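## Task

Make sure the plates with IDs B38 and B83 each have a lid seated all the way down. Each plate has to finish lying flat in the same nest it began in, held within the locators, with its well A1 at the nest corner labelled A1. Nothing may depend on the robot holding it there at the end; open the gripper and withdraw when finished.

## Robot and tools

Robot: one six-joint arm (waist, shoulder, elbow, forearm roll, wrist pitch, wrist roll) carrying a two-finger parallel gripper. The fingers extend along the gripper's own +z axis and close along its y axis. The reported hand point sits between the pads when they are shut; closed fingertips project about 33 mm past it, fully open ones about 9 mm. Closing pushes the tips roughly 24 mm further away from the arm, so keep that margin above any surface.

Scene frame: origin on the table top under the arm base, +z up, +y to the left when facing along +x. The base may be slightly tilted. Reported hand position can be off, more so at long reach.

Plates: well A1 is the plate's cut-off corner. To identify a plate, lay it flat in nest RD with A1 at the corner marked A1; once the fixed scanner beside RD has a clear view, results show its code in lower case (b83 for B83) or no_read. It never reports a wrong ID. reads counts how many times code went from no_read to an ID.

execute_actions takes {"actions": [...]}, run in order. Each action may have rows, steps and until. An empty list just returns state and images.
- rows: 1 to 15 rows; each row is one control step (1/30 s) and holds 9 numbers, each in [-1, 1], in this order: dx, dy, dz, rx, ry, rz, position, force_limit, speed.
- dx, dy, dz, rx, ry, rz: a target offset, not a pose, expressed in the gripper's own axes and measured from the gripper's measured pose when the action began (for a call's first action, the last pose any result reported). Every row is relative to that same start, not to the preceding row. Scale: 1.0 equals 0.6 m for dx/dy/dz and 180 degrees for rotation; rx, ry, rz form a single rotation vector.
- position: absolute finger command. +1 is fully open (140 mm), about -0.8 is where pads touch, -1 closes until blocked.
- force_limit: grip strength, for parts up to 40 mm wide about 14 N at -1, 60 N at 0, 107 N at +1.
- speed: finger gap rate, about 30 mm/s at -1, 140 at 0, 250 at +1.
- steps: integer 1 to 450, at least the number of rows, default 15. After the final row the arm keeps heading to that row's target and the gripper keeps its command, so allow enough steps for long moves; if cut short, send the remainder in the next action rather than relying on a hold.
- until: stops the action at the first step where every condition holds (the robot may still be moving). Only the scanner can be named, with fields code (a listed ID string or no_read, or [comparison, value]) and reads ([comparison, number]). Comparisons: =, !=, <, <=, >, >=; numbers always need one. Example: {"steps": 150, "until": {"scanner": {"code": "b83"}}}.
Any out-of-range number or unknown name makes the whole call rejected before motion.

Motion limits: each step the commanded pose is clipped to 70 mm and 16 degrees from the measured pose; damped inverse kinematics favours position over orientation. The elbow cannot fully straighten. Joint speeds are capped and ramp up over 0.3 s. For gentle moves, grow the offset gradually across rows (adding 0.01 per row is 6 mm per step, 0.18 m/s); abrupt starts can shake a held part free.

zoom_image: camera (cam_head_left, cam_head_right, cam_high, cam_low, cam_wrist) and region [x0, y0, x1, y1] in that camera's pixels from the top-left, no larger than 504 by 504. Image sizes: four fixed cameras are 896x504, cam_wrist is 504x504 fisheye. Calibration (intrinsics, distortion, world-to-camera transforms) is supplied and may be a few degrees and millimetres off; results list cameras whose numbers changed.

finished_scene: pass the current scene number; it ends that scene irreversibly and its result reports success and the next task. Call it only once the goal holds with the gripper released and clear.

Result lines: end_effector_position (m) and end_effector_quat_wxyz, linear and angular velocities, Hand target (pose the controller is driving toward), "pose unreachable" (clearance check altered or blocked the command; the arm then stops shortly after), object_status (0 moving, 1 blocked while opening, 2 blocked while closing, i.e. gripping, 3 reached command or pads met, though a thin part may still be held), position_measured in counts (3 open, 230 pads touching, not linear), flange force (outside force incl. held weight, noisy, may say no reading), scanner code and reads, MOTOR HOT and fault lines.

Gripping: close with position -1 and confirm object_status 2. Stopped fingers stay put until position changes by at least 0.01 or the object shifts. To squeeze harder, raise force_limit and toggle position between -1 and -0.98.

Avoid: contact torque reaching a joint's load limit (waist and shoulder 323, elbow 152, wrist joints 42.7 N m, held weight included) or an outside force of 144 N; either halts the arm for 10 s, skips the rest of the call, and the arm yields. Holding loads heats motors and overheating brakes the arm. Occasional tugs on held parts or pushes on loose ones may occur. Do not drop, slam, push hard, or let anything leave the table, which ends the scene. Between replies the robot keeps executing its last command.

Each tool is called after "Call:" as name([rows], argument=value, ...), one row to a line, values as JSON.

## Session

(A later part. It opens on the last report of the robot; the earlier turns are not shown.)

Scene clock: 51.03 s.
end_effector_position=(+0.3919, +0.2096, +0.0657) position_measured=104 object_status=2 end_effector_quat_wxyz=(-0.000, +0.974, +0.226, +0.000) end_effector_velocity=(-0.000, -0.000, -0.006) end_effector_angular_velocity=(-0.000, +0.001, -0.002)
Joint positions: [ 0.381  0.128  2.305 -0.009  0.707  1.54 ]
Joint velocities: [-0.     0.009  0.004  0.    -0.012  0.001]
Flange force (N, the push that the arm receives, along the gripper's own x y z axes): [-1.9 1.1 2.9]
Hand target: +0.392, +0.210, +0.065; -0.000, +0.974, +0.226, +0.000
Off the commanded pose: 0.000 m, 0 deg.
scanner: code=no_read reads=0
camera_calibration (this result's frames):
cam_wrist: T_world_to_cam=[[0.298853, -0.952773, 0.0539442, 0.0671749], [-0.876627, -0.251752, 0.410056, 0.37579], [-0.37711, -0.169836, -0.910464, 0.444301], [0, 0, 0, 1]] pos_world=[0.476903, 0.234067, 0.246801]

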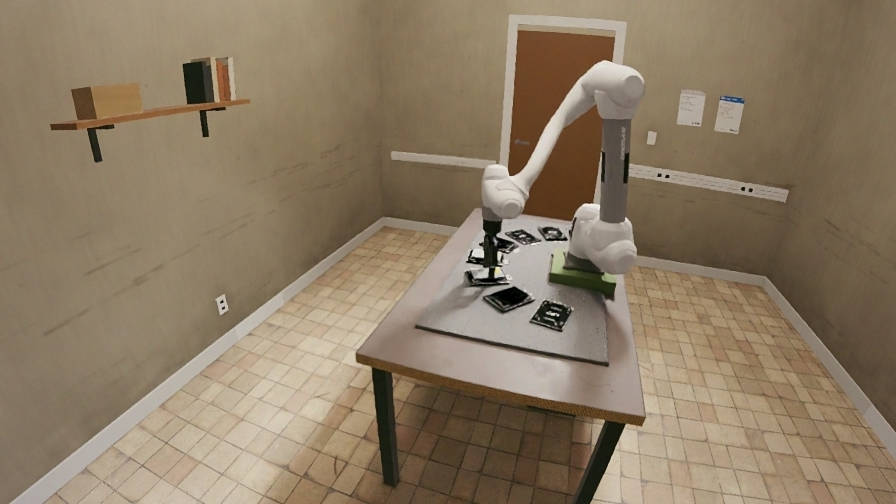

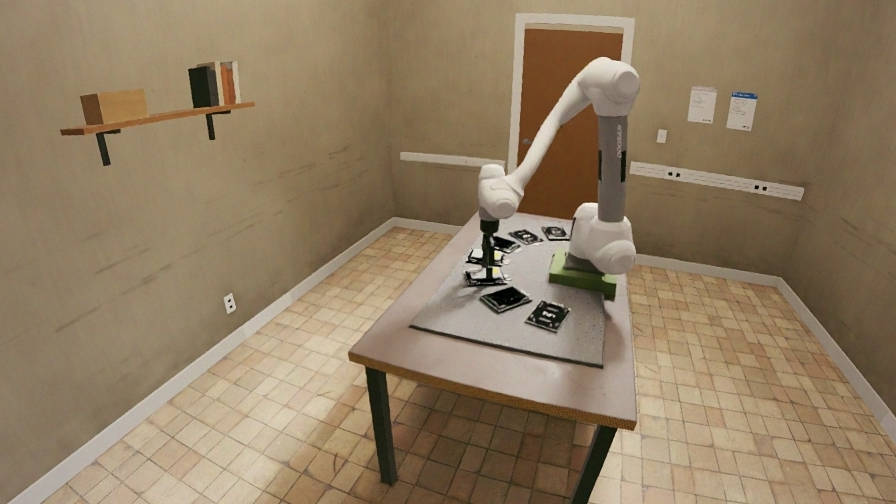

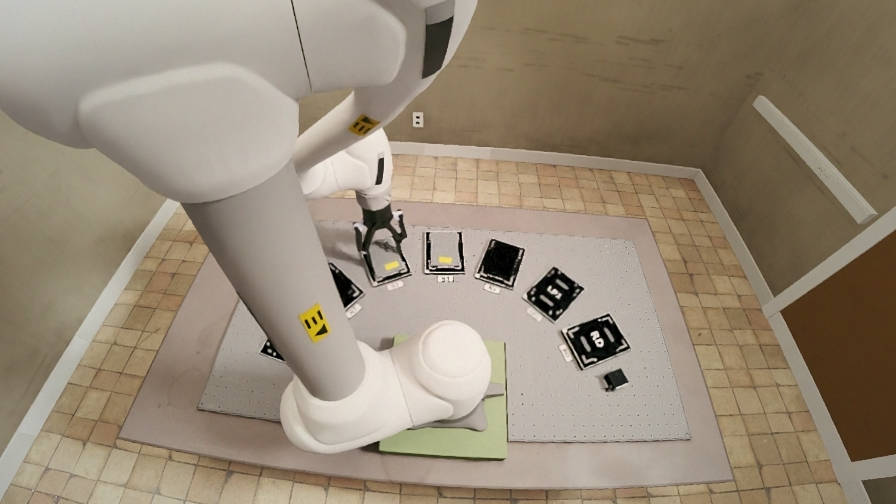

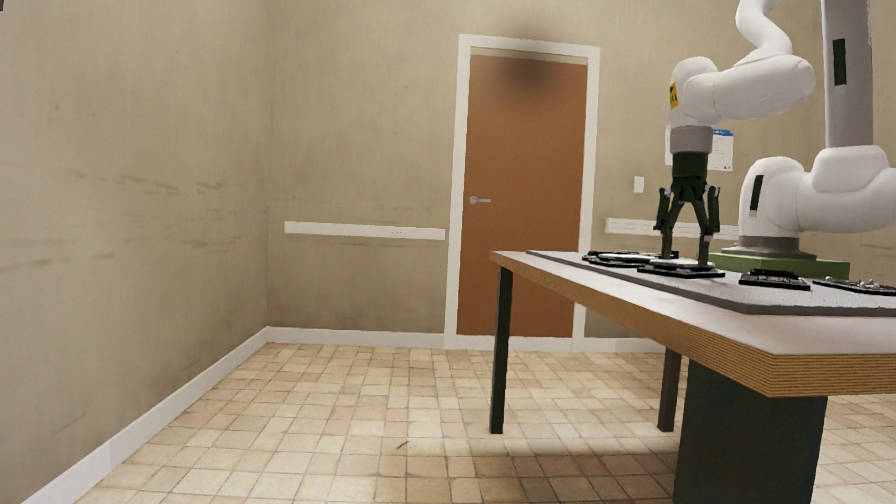

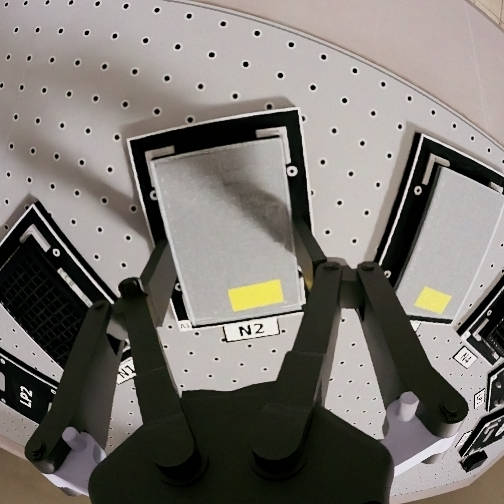

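Call:
execute_actions(actions=[])

Scene clock: 51.10 s.
end_effector_position=(+0.3919, +0.2096, +0.0655) position_measured=104 object_status=2 end_effector_quat_wxyz=(-0.000, +0.974, +0.226, +0.000) end_effector_velocity=(+0.000, +0.000, -0.002) end_effector_angular_velocity=(+0.001, -0.000, +0.001)
Joint positions: [ 0.381  0.128  2.305 -0.009  0.706  1.54 ]
Joint velocities: [ 0.     0.003  0.001  0.001 -0.004 -0.001]
Flange force (N, the push that the arm receives, along the gripper's own x y z axes): [0.9 -0.5 7.3]
Hand target: +0.392, +0.210, +0.065; -0.000, +0.974, +0.226, +0.000
Off the commanded pose: 0.000 m, 0 deg.
scanner: code=no_read reads=0
camera_calibration (this result's frames):
cam_wrist: T_world_to_cam=[[0.298855, -0.952773, 0.0539408, 0.0671879], [-0.876628, -0.251756, 0.410051, 0.375886], [-0.377106, -0.169832, -0.910466, 0.444102], [0, 0, 0, 1]] pos_world=[0.476906, 0.234069, 0.246583]

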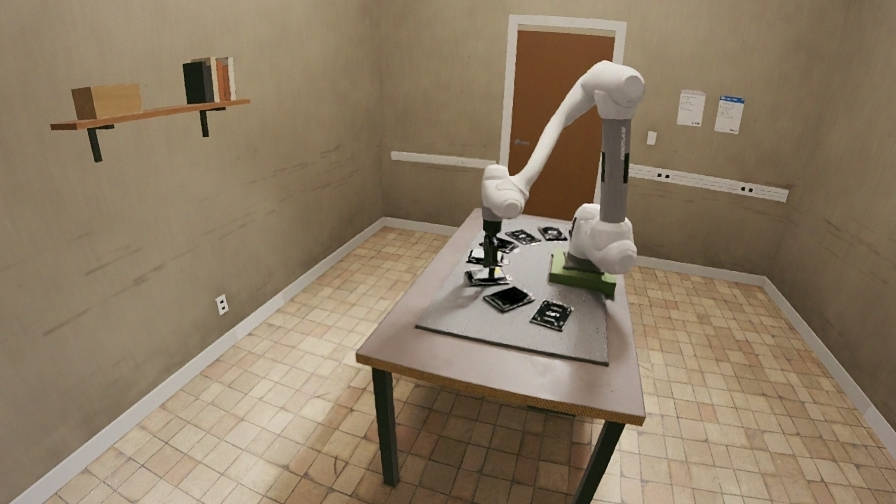

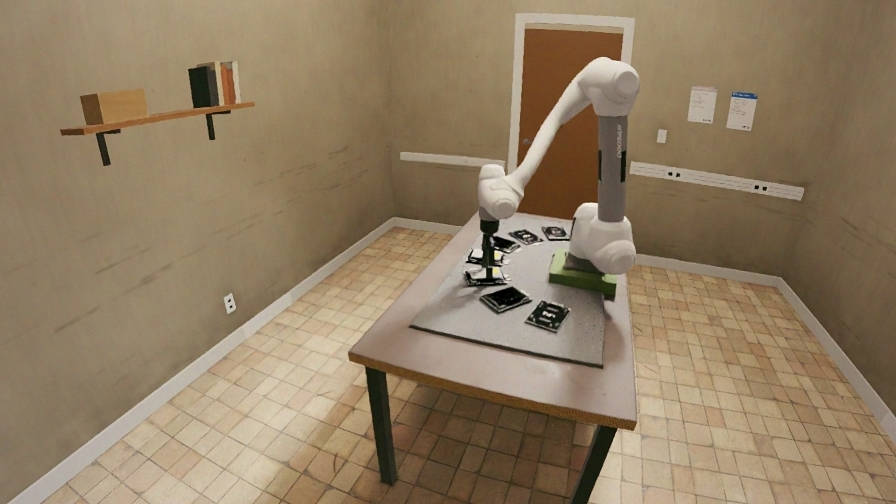

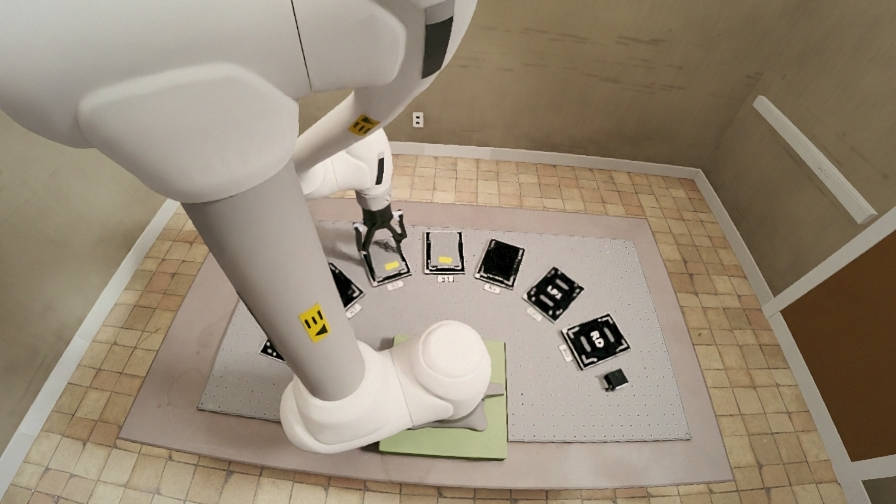

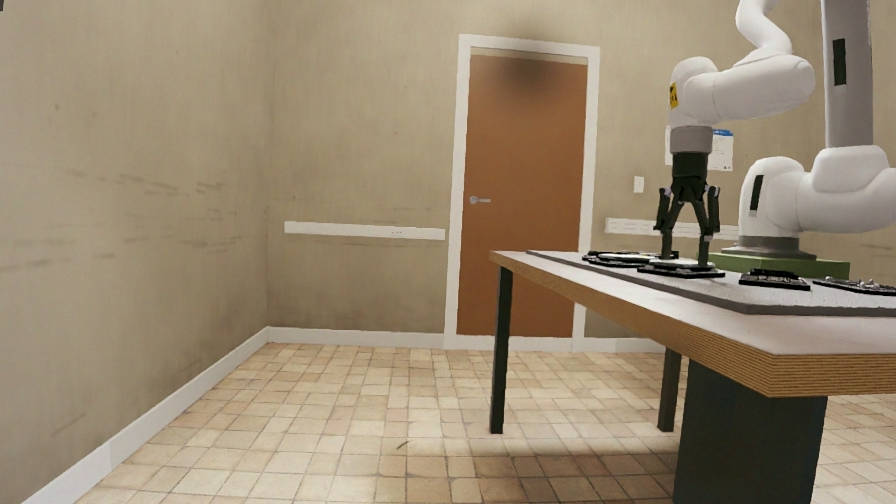

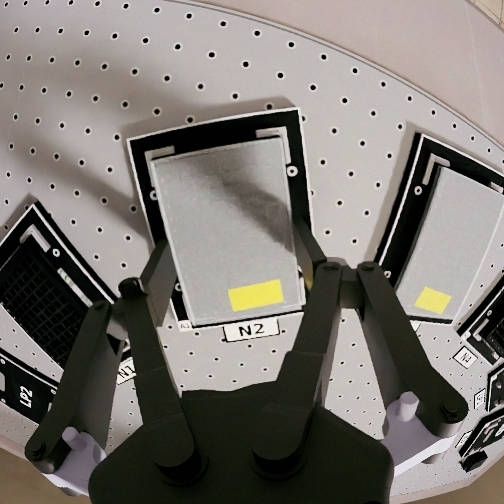

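Call:
execute_actions([
  {"rows": [[0,0,0.0005,0,0,0,-1,-0.4,-0.6],[0,0,0.001,0,0,0,-1,-0.4,-0.6],[0,0,0.0013,0,0,0,-1,-0.4,-0.6]], "steps": 4},
])

Scene clock: 51.30 s.
end_effector_position=(+0.3919, +0.2096, +0.0650) position_measured=104 object_status=2 end_effector_quat_wxyz=(-0.000, +0.974, +0.226, +0.000) end_effector_velocity=(+0.000, -0.000, -0.004) end_effector_angular_velocity=(-0.000, +0.001, -0.001)
Joint positions: [ 0.381  0.129  2.306 -0.009  0.705  1.54 ]
Joint velocities: [-0.001  0.007  0.003 -0.    -0.009  0.001]
Flange force (N, the push that the arm receives, along the gripper's own x y z axes): [-4.2 1.1 1.3]
Hand target: +0.392, +0.210, +0.065; -0.000, +0.974, +0.226, +0.000
Off the commanded pose: 0.000 m, 0 deg.
scanner: code=no_read reads=0
camera_calibration (this result's frames):
cam_wrist: T_world_to_cam=[[0.298867, -0.952769, 0.0539411, 0.0672115], [-0.876625, -0.251767, 0.410051, 0.376103], [-0.377103, -0.169837, -0.910466, 0.443621], [0, 0, 0, 1]] pos_world=[0.476905, 0.23407, 0.246055]

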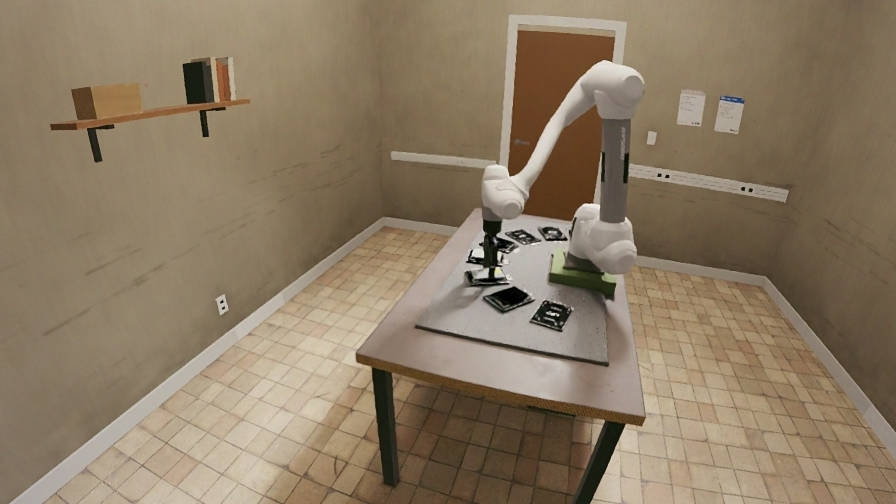

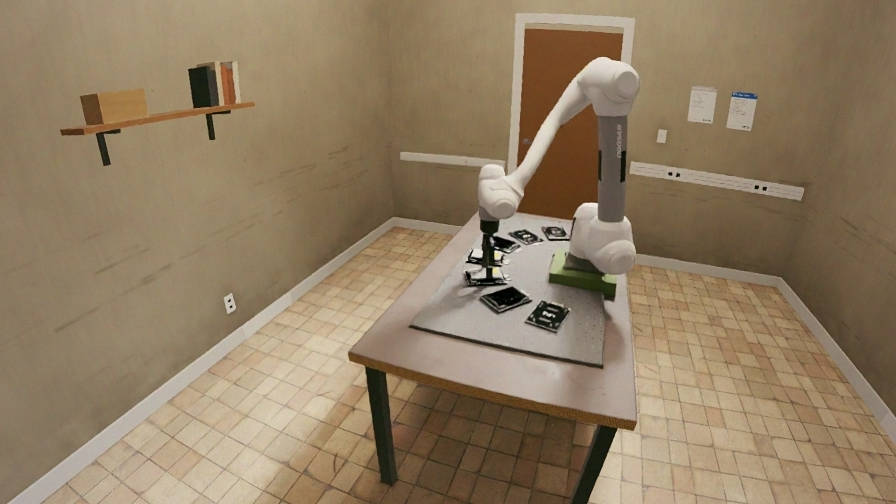

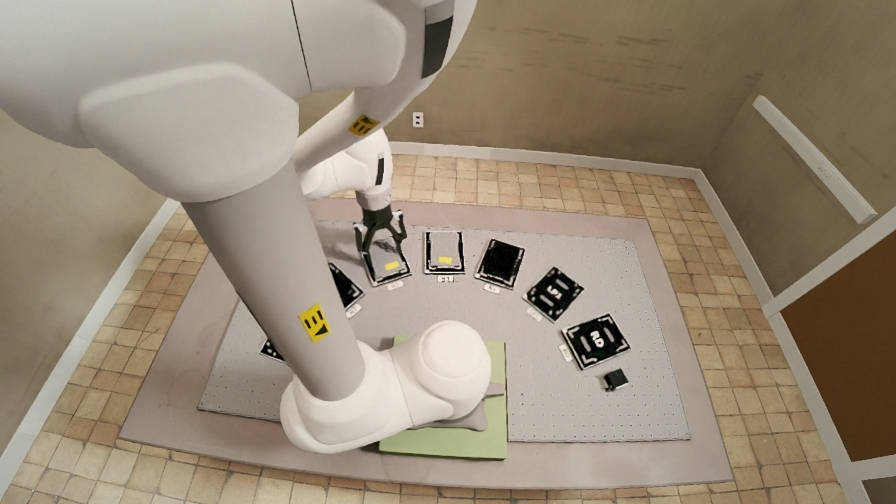

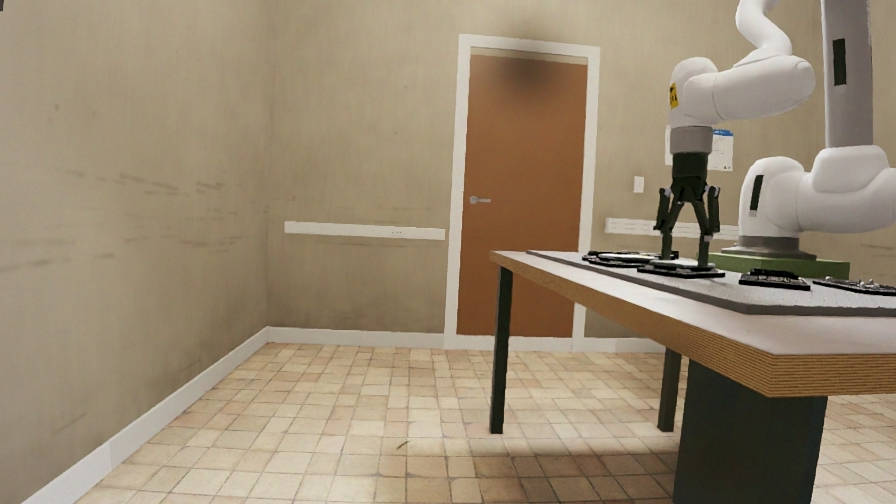

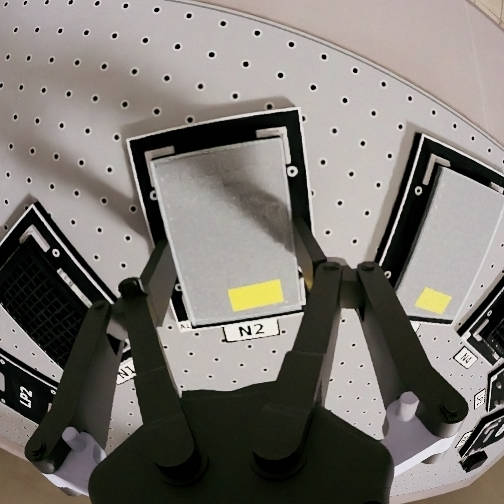

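Call:
execute_actions(actions=[])

Scene clock: 51.43 s.
end_effector_position=(+0.3919, +0.2096, +0.0647) position_measured=104 object_status=2 end_effector_quat_wxyz=(-0.000, +0.974, +0.226, +0.000) end_effector_velocity=(-0.000, +0.000, -0.000) end_effector_angular_velocity=(+0.001, +0.000, -0.001)
Joint positions: [ 0.381  0.13   2.306 -0.009  0.704  1.54 ]
Joint velocities: [ 0.     0.     0.     0.001 -0.    -0.   ]
Flange force (N, the push that the arm receives, along the gripper's own x y z axes): [-0.8 -1.7 3.1]
Hand target: +0.392, +0.210, +0.065; -0.000, +0.974, +0.226, +0.000
Off the commanded pose: 0.000 m, 0 deg.
scanner: code=no_read reads=0
camera_calibration (this result's frames):
cam_wrist: T_world_to_cam=[[0.298869, -0.952769, 0.0539395, 0.0672236], [-0.876623, -0.251768, 0.410056, 0.376194], [-0.377108, -0.169837, -0.910464, 0.443419], [0, 0, 0, 1]] pos_world=[0.476906, 0.234071, 0.24583]

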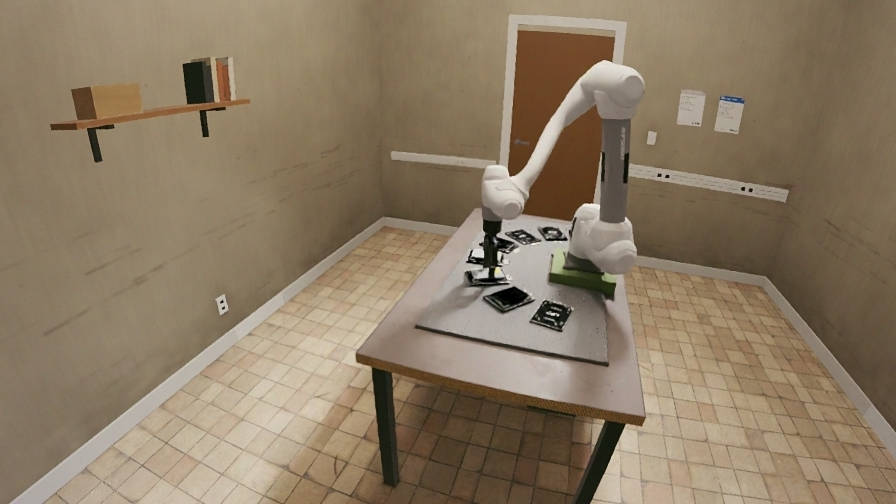

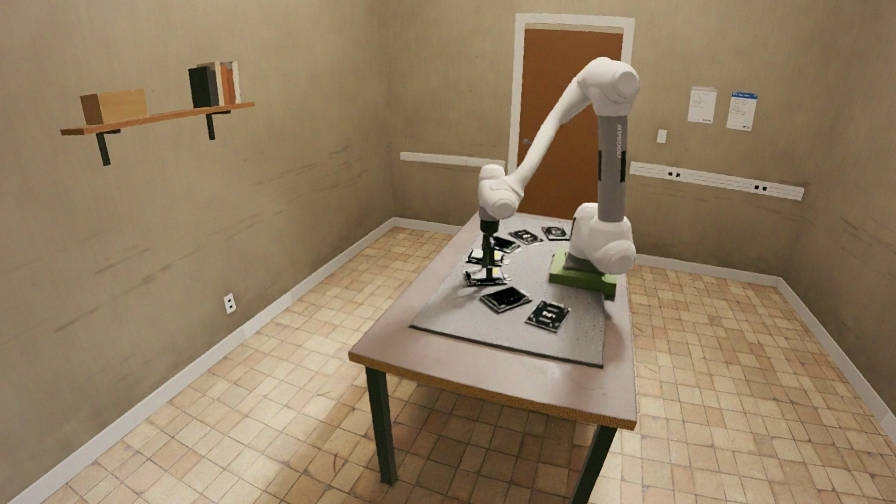

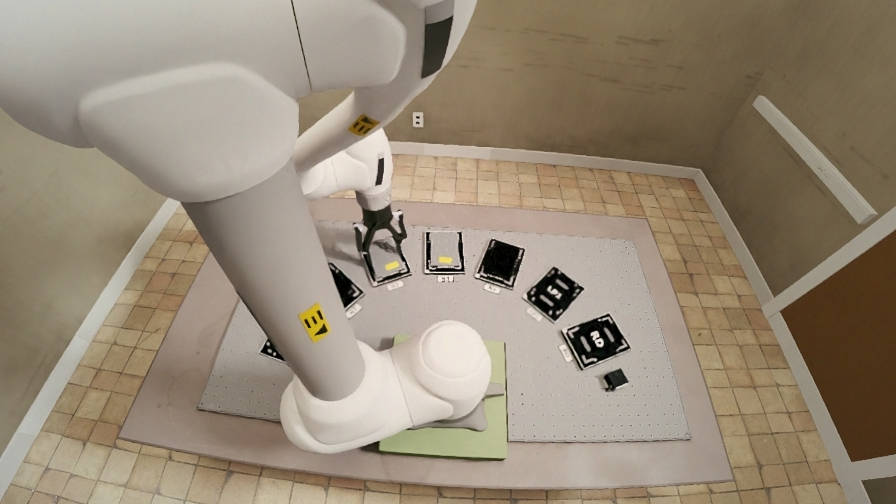

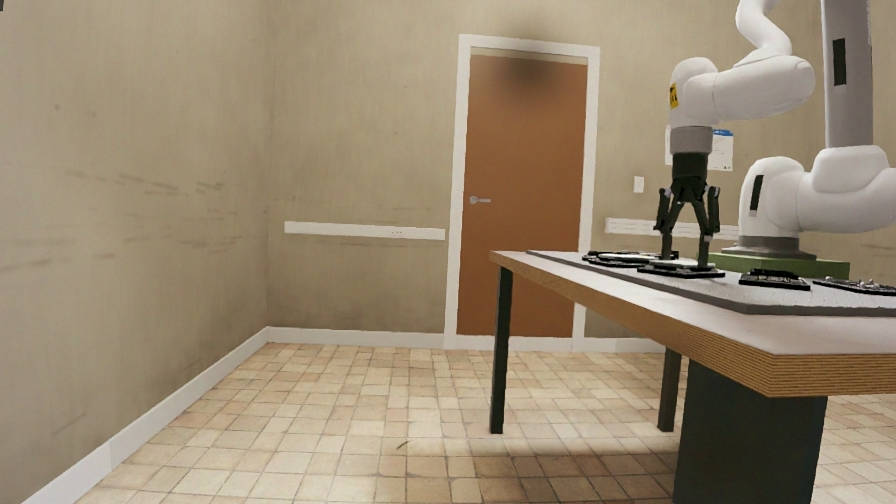

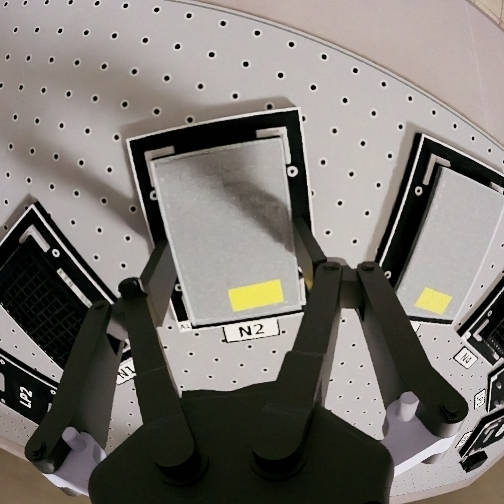

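Call:
execute_actions([
  {"rows": [[0,0,0.0004,0,0,0,-1,-0.4,-0.6],[0,0,0.0007,0,0,0,-1,-0.4,-0.6]], "steps": 3},
])

Scene clock: 51.57 s.
end_effector_position=(+0.3920, +0.2096, +0.0645) position_measured=104 object_status=2 end_effector_quat_wxyz=(-0.000, +0.974, +0.226, +0.000) end_effector_velocity=(+0.001, -0.000, -0.002) end_effector_angular_velocity=(+0.000, -0.002, -0.002)
Joint positions: [ 0.381  0.13   2.306 -0.009  0.704  1.54 ]
Joint velocities: [-0.001  0.004  0.    -0.001 -0.006  0.002]
Flange force (N, the push that the arm receives, along the gripper's own x y z axes): [-5.9 4.6 -9.6]
Hand target: +0.392, +0.210, +0.064; -0.000, +0.974, +0.226, +0.000
Off the commanded pose: 0.000 m, 0 deg.
scanner: code=no_read reads=0
camera_calibration (this result's frames):
cam_wrist: T_world_to_cam=[[0.298873, -0.952768, 0.0539358, 0.0672361], [-0.876634, -0.251779, 0.410025, 0.376307], [-0.377079, -0.169827, -0.910478, 0.443246], [0, 0, 0, 1]] pos_world=[0.476927, 0.234082, 0.245644]

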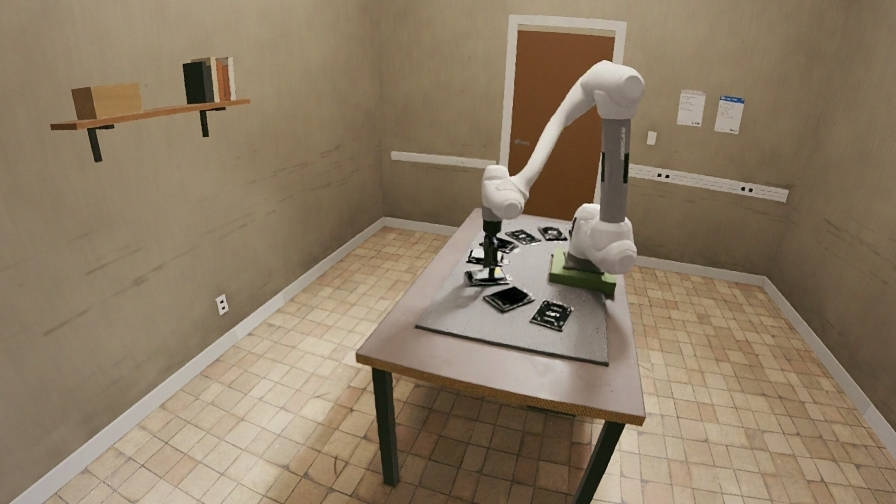

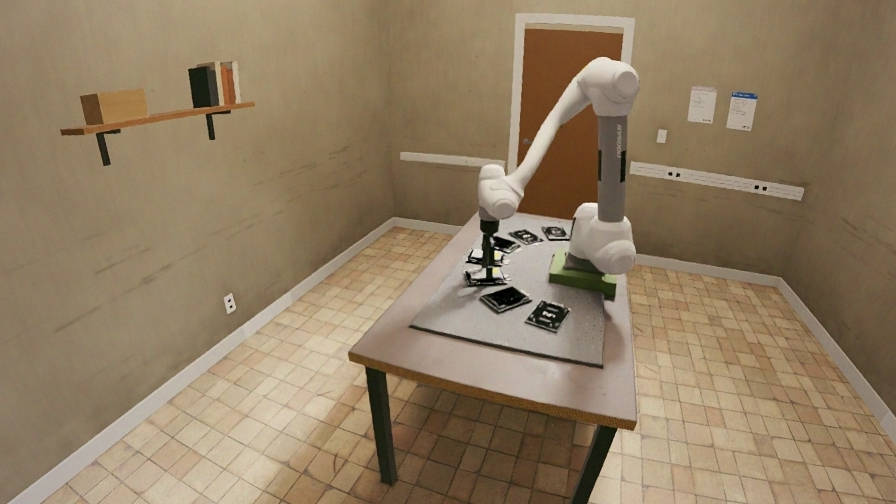

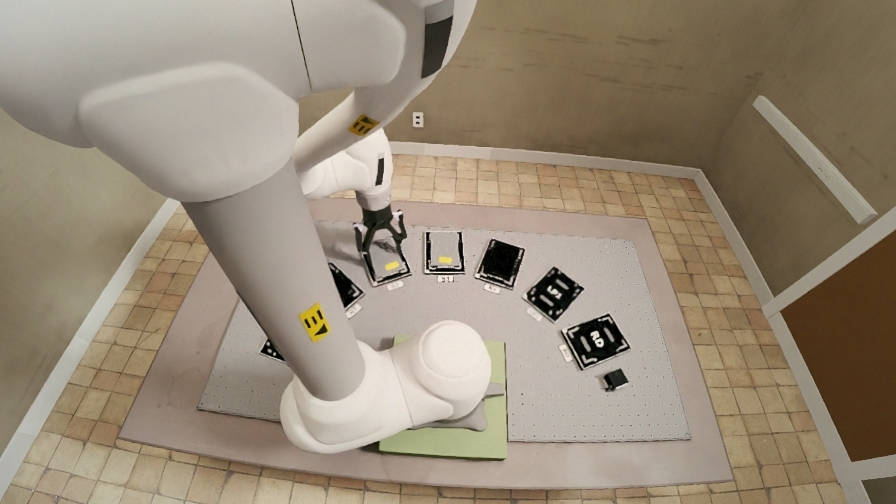

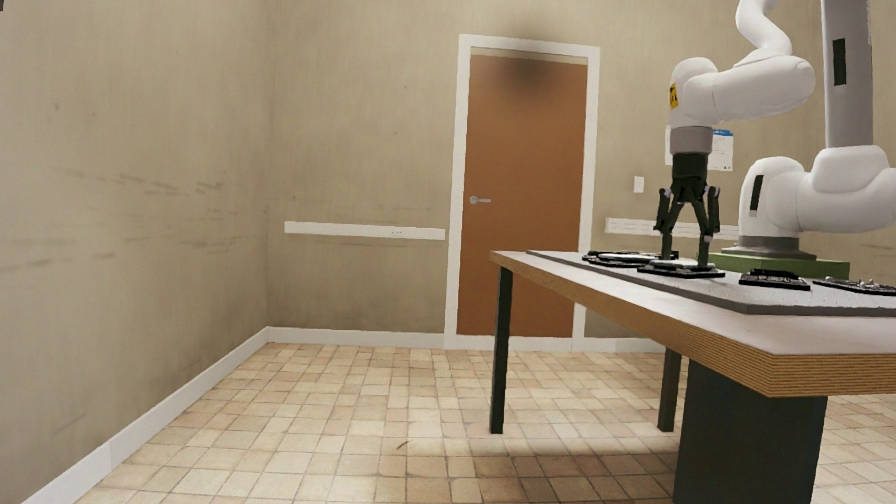

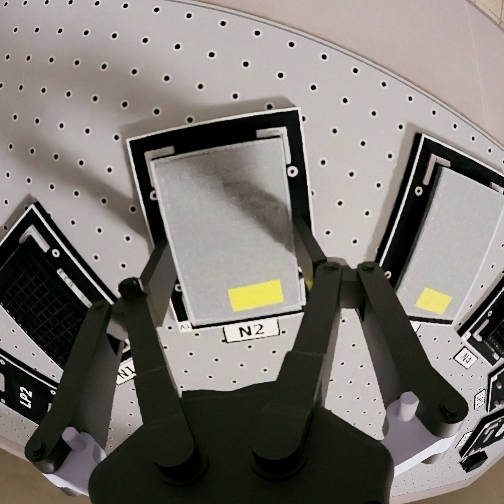

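Call:
execute_actions([
  {"rows": [[0,0,0,0,0,0,0.4,-0.4,-0.2]], "steps": 7},
  {"rows": [[0,0,-0.0029,0,0,0,0.4,-0.4,-0.2],[0,0,-0.011,0,0,0,0.4,-0.4,-0.2],[0,0,-0.0235,0,0,0,0.4,-0.4,-0.2],[0,0,-0.0396,0,0,0,0.4,-0.4,-0.2],[0,0,-0.0585,0,0,0,0.4,-0.4,-0.2],[0,0,-0.0794,0,0,0,0.4,-0.4,-0.2],[0,0,-0.1015,0,0,0,0.4,-0.4,-0.2],[0,0,-0.124,0,0,0,0.4,-0.4,-0.2],[0,0,-0.1461,0,0,0,0.4,-0.4,-0.2],[0,0,-0.167,0,0,0,0.4,-0.4,-0.2],[0,0,-0.1859,0,0,0,0.4,-0.4,-0.2],[0,0,-0.202,0,0,0,0.4,-0.4,-0.2],[0,0,-0.2145,0,0,0,0.4,-0.4,-0.2],[0,0,-0.2226,0,0,0,0.4,-0.4,-0.2],[0,0,-0.2255,0,0,0,0.4,-0.4,-0.2]], "steps": 22},
])

Scene clock: 52.77 s.
end_effector_position=(+0.3917, +0.2094, +0.1993) position_measured=78 object_status=3 end_effector_quat_wxyz=(+0.000, +0.974, +0.226, -0.000) end_effector_velocity=(-0.000, +0.000, +0.006) end_effector_angular_velocity=(-0.001, +0.003, -0.001)
Joint positions: [ 0.383 -0.052  2.179 -0.007  1.013  1.539]
Joint velocities: [ 0.    -0.005 -0.009  0.     0.018  0.001]
Flange force (N, the push that the arm receives, along the gripper's own x y z axes): [-4.8 3.9 0.6]
Flange force at the end of the 1st action (N, along the gripper's axes at the end of the call): [-1.7 -0.8 5.9]
Hand target: +0.392, +0.209, +0.200; +0.000, +0.974, +0.226, -0.000
Off the commanded pose: 0.000 m, 0 deg.
scanner: code=no_read reads=0
camera_calibration (this result's frames):
cam_wrist: T_world_to_cam=[[0.298704, -0.952806, 0.0541909, 0.0598035], [-0.876611, -0.251484, 0.410255, 0.320687], [-0.377265, -0.170049, -0.910359, 0.565875], [0, 0, 0, 1]] pos_world=[0.476739, 0.233855, 0.380345]

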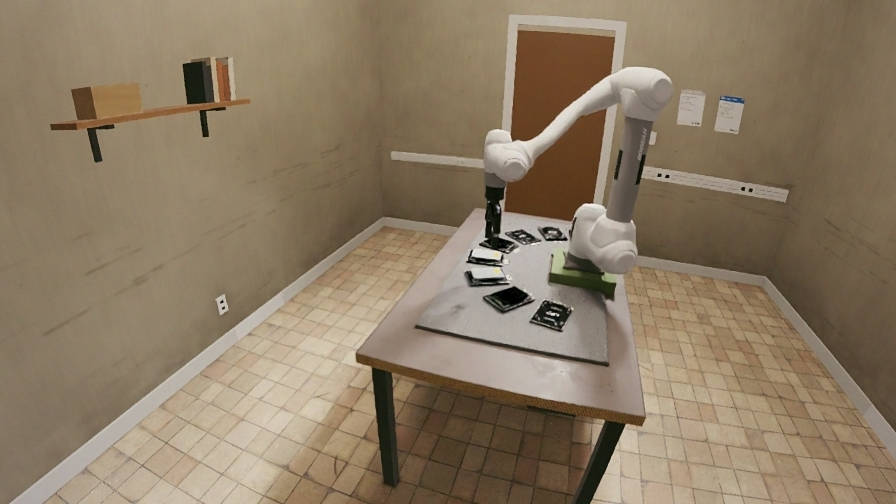

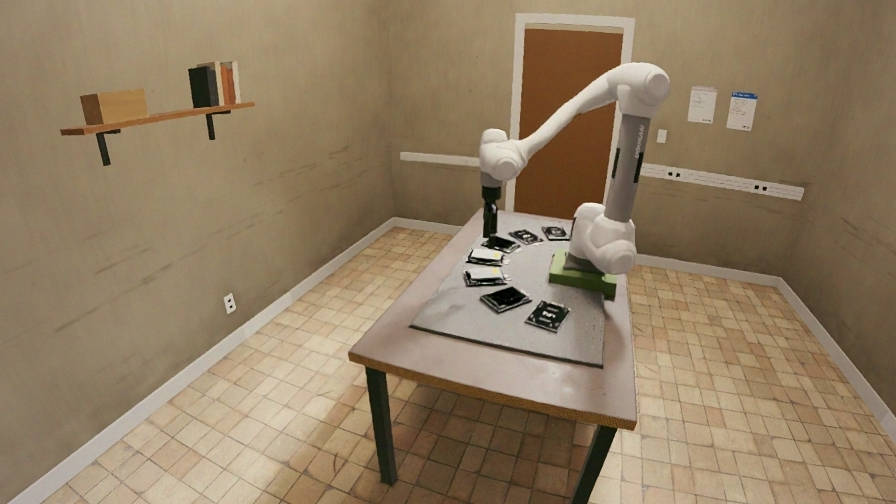

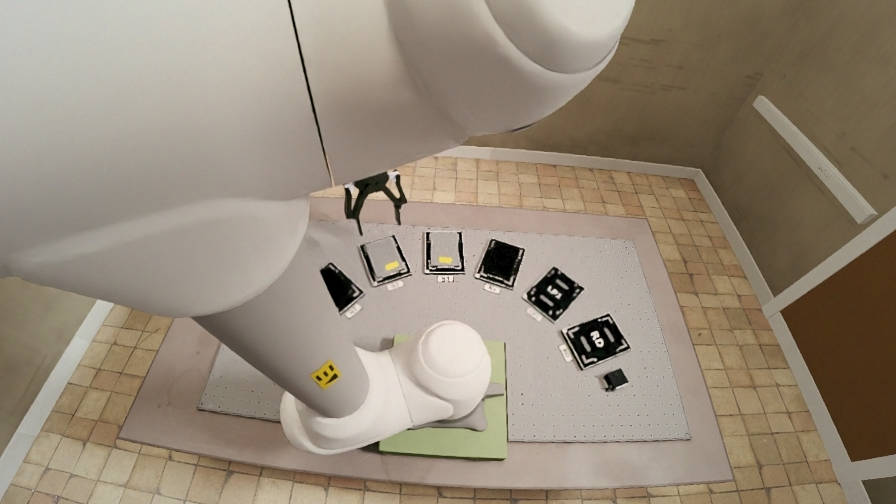

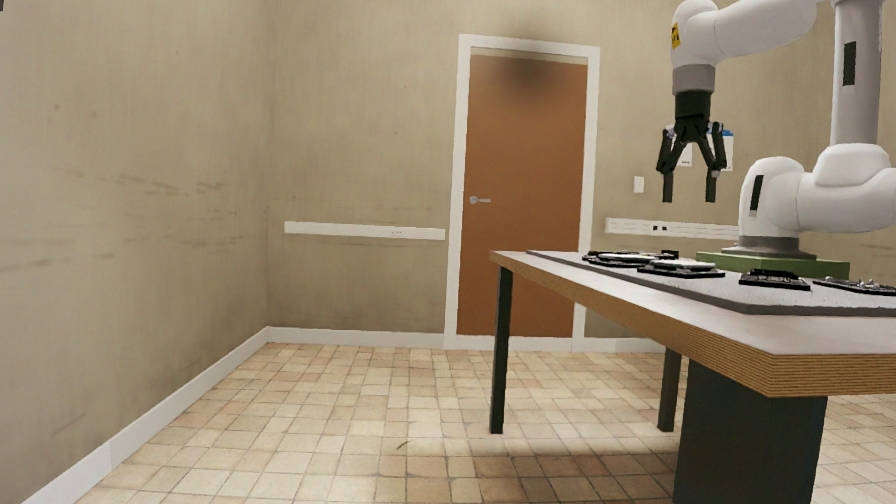

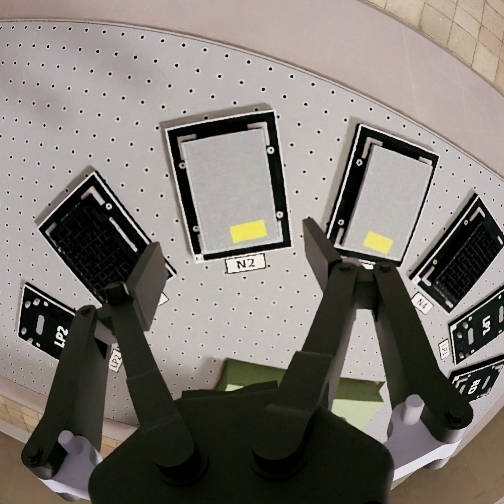

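Call:
zoom_image(camera="cam_wrist", region=[150, 90, 450, 290])

Call:
zoom_image(camera="cam_low", region=[570, 230, 830, 310])

Call:
zoom_image(camera="cam_high", region=[310, 210, 550, 330])

Region (150, 90, 450, 290) of cam_wrist's 504x504 image, scaled by 1.680, with more detail than that image has.

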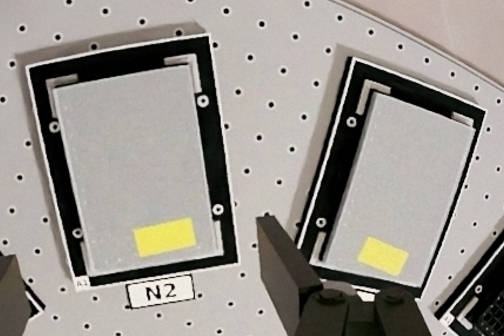

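Region (570, 230, 830, 310) of cam_low's 896x504 image, scaled by 1.938, with more detail than that image has; it fills the top 155 rows of this view, and the rest is white.

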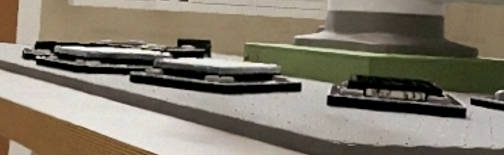

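Region (310, 210, 550, 330) of cam_high's 896x504 image, scaled by 2.100, with more detail than that image has.

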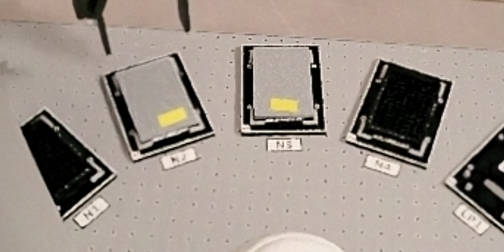

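Call:
finished_scene(scene=2)

The scene is finished: the task was done.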